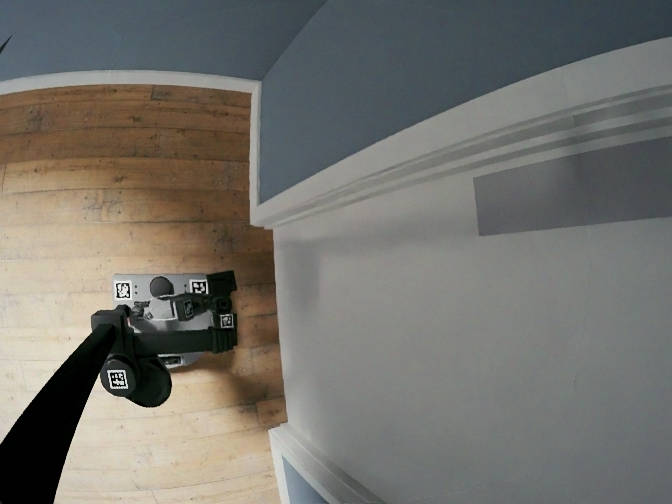

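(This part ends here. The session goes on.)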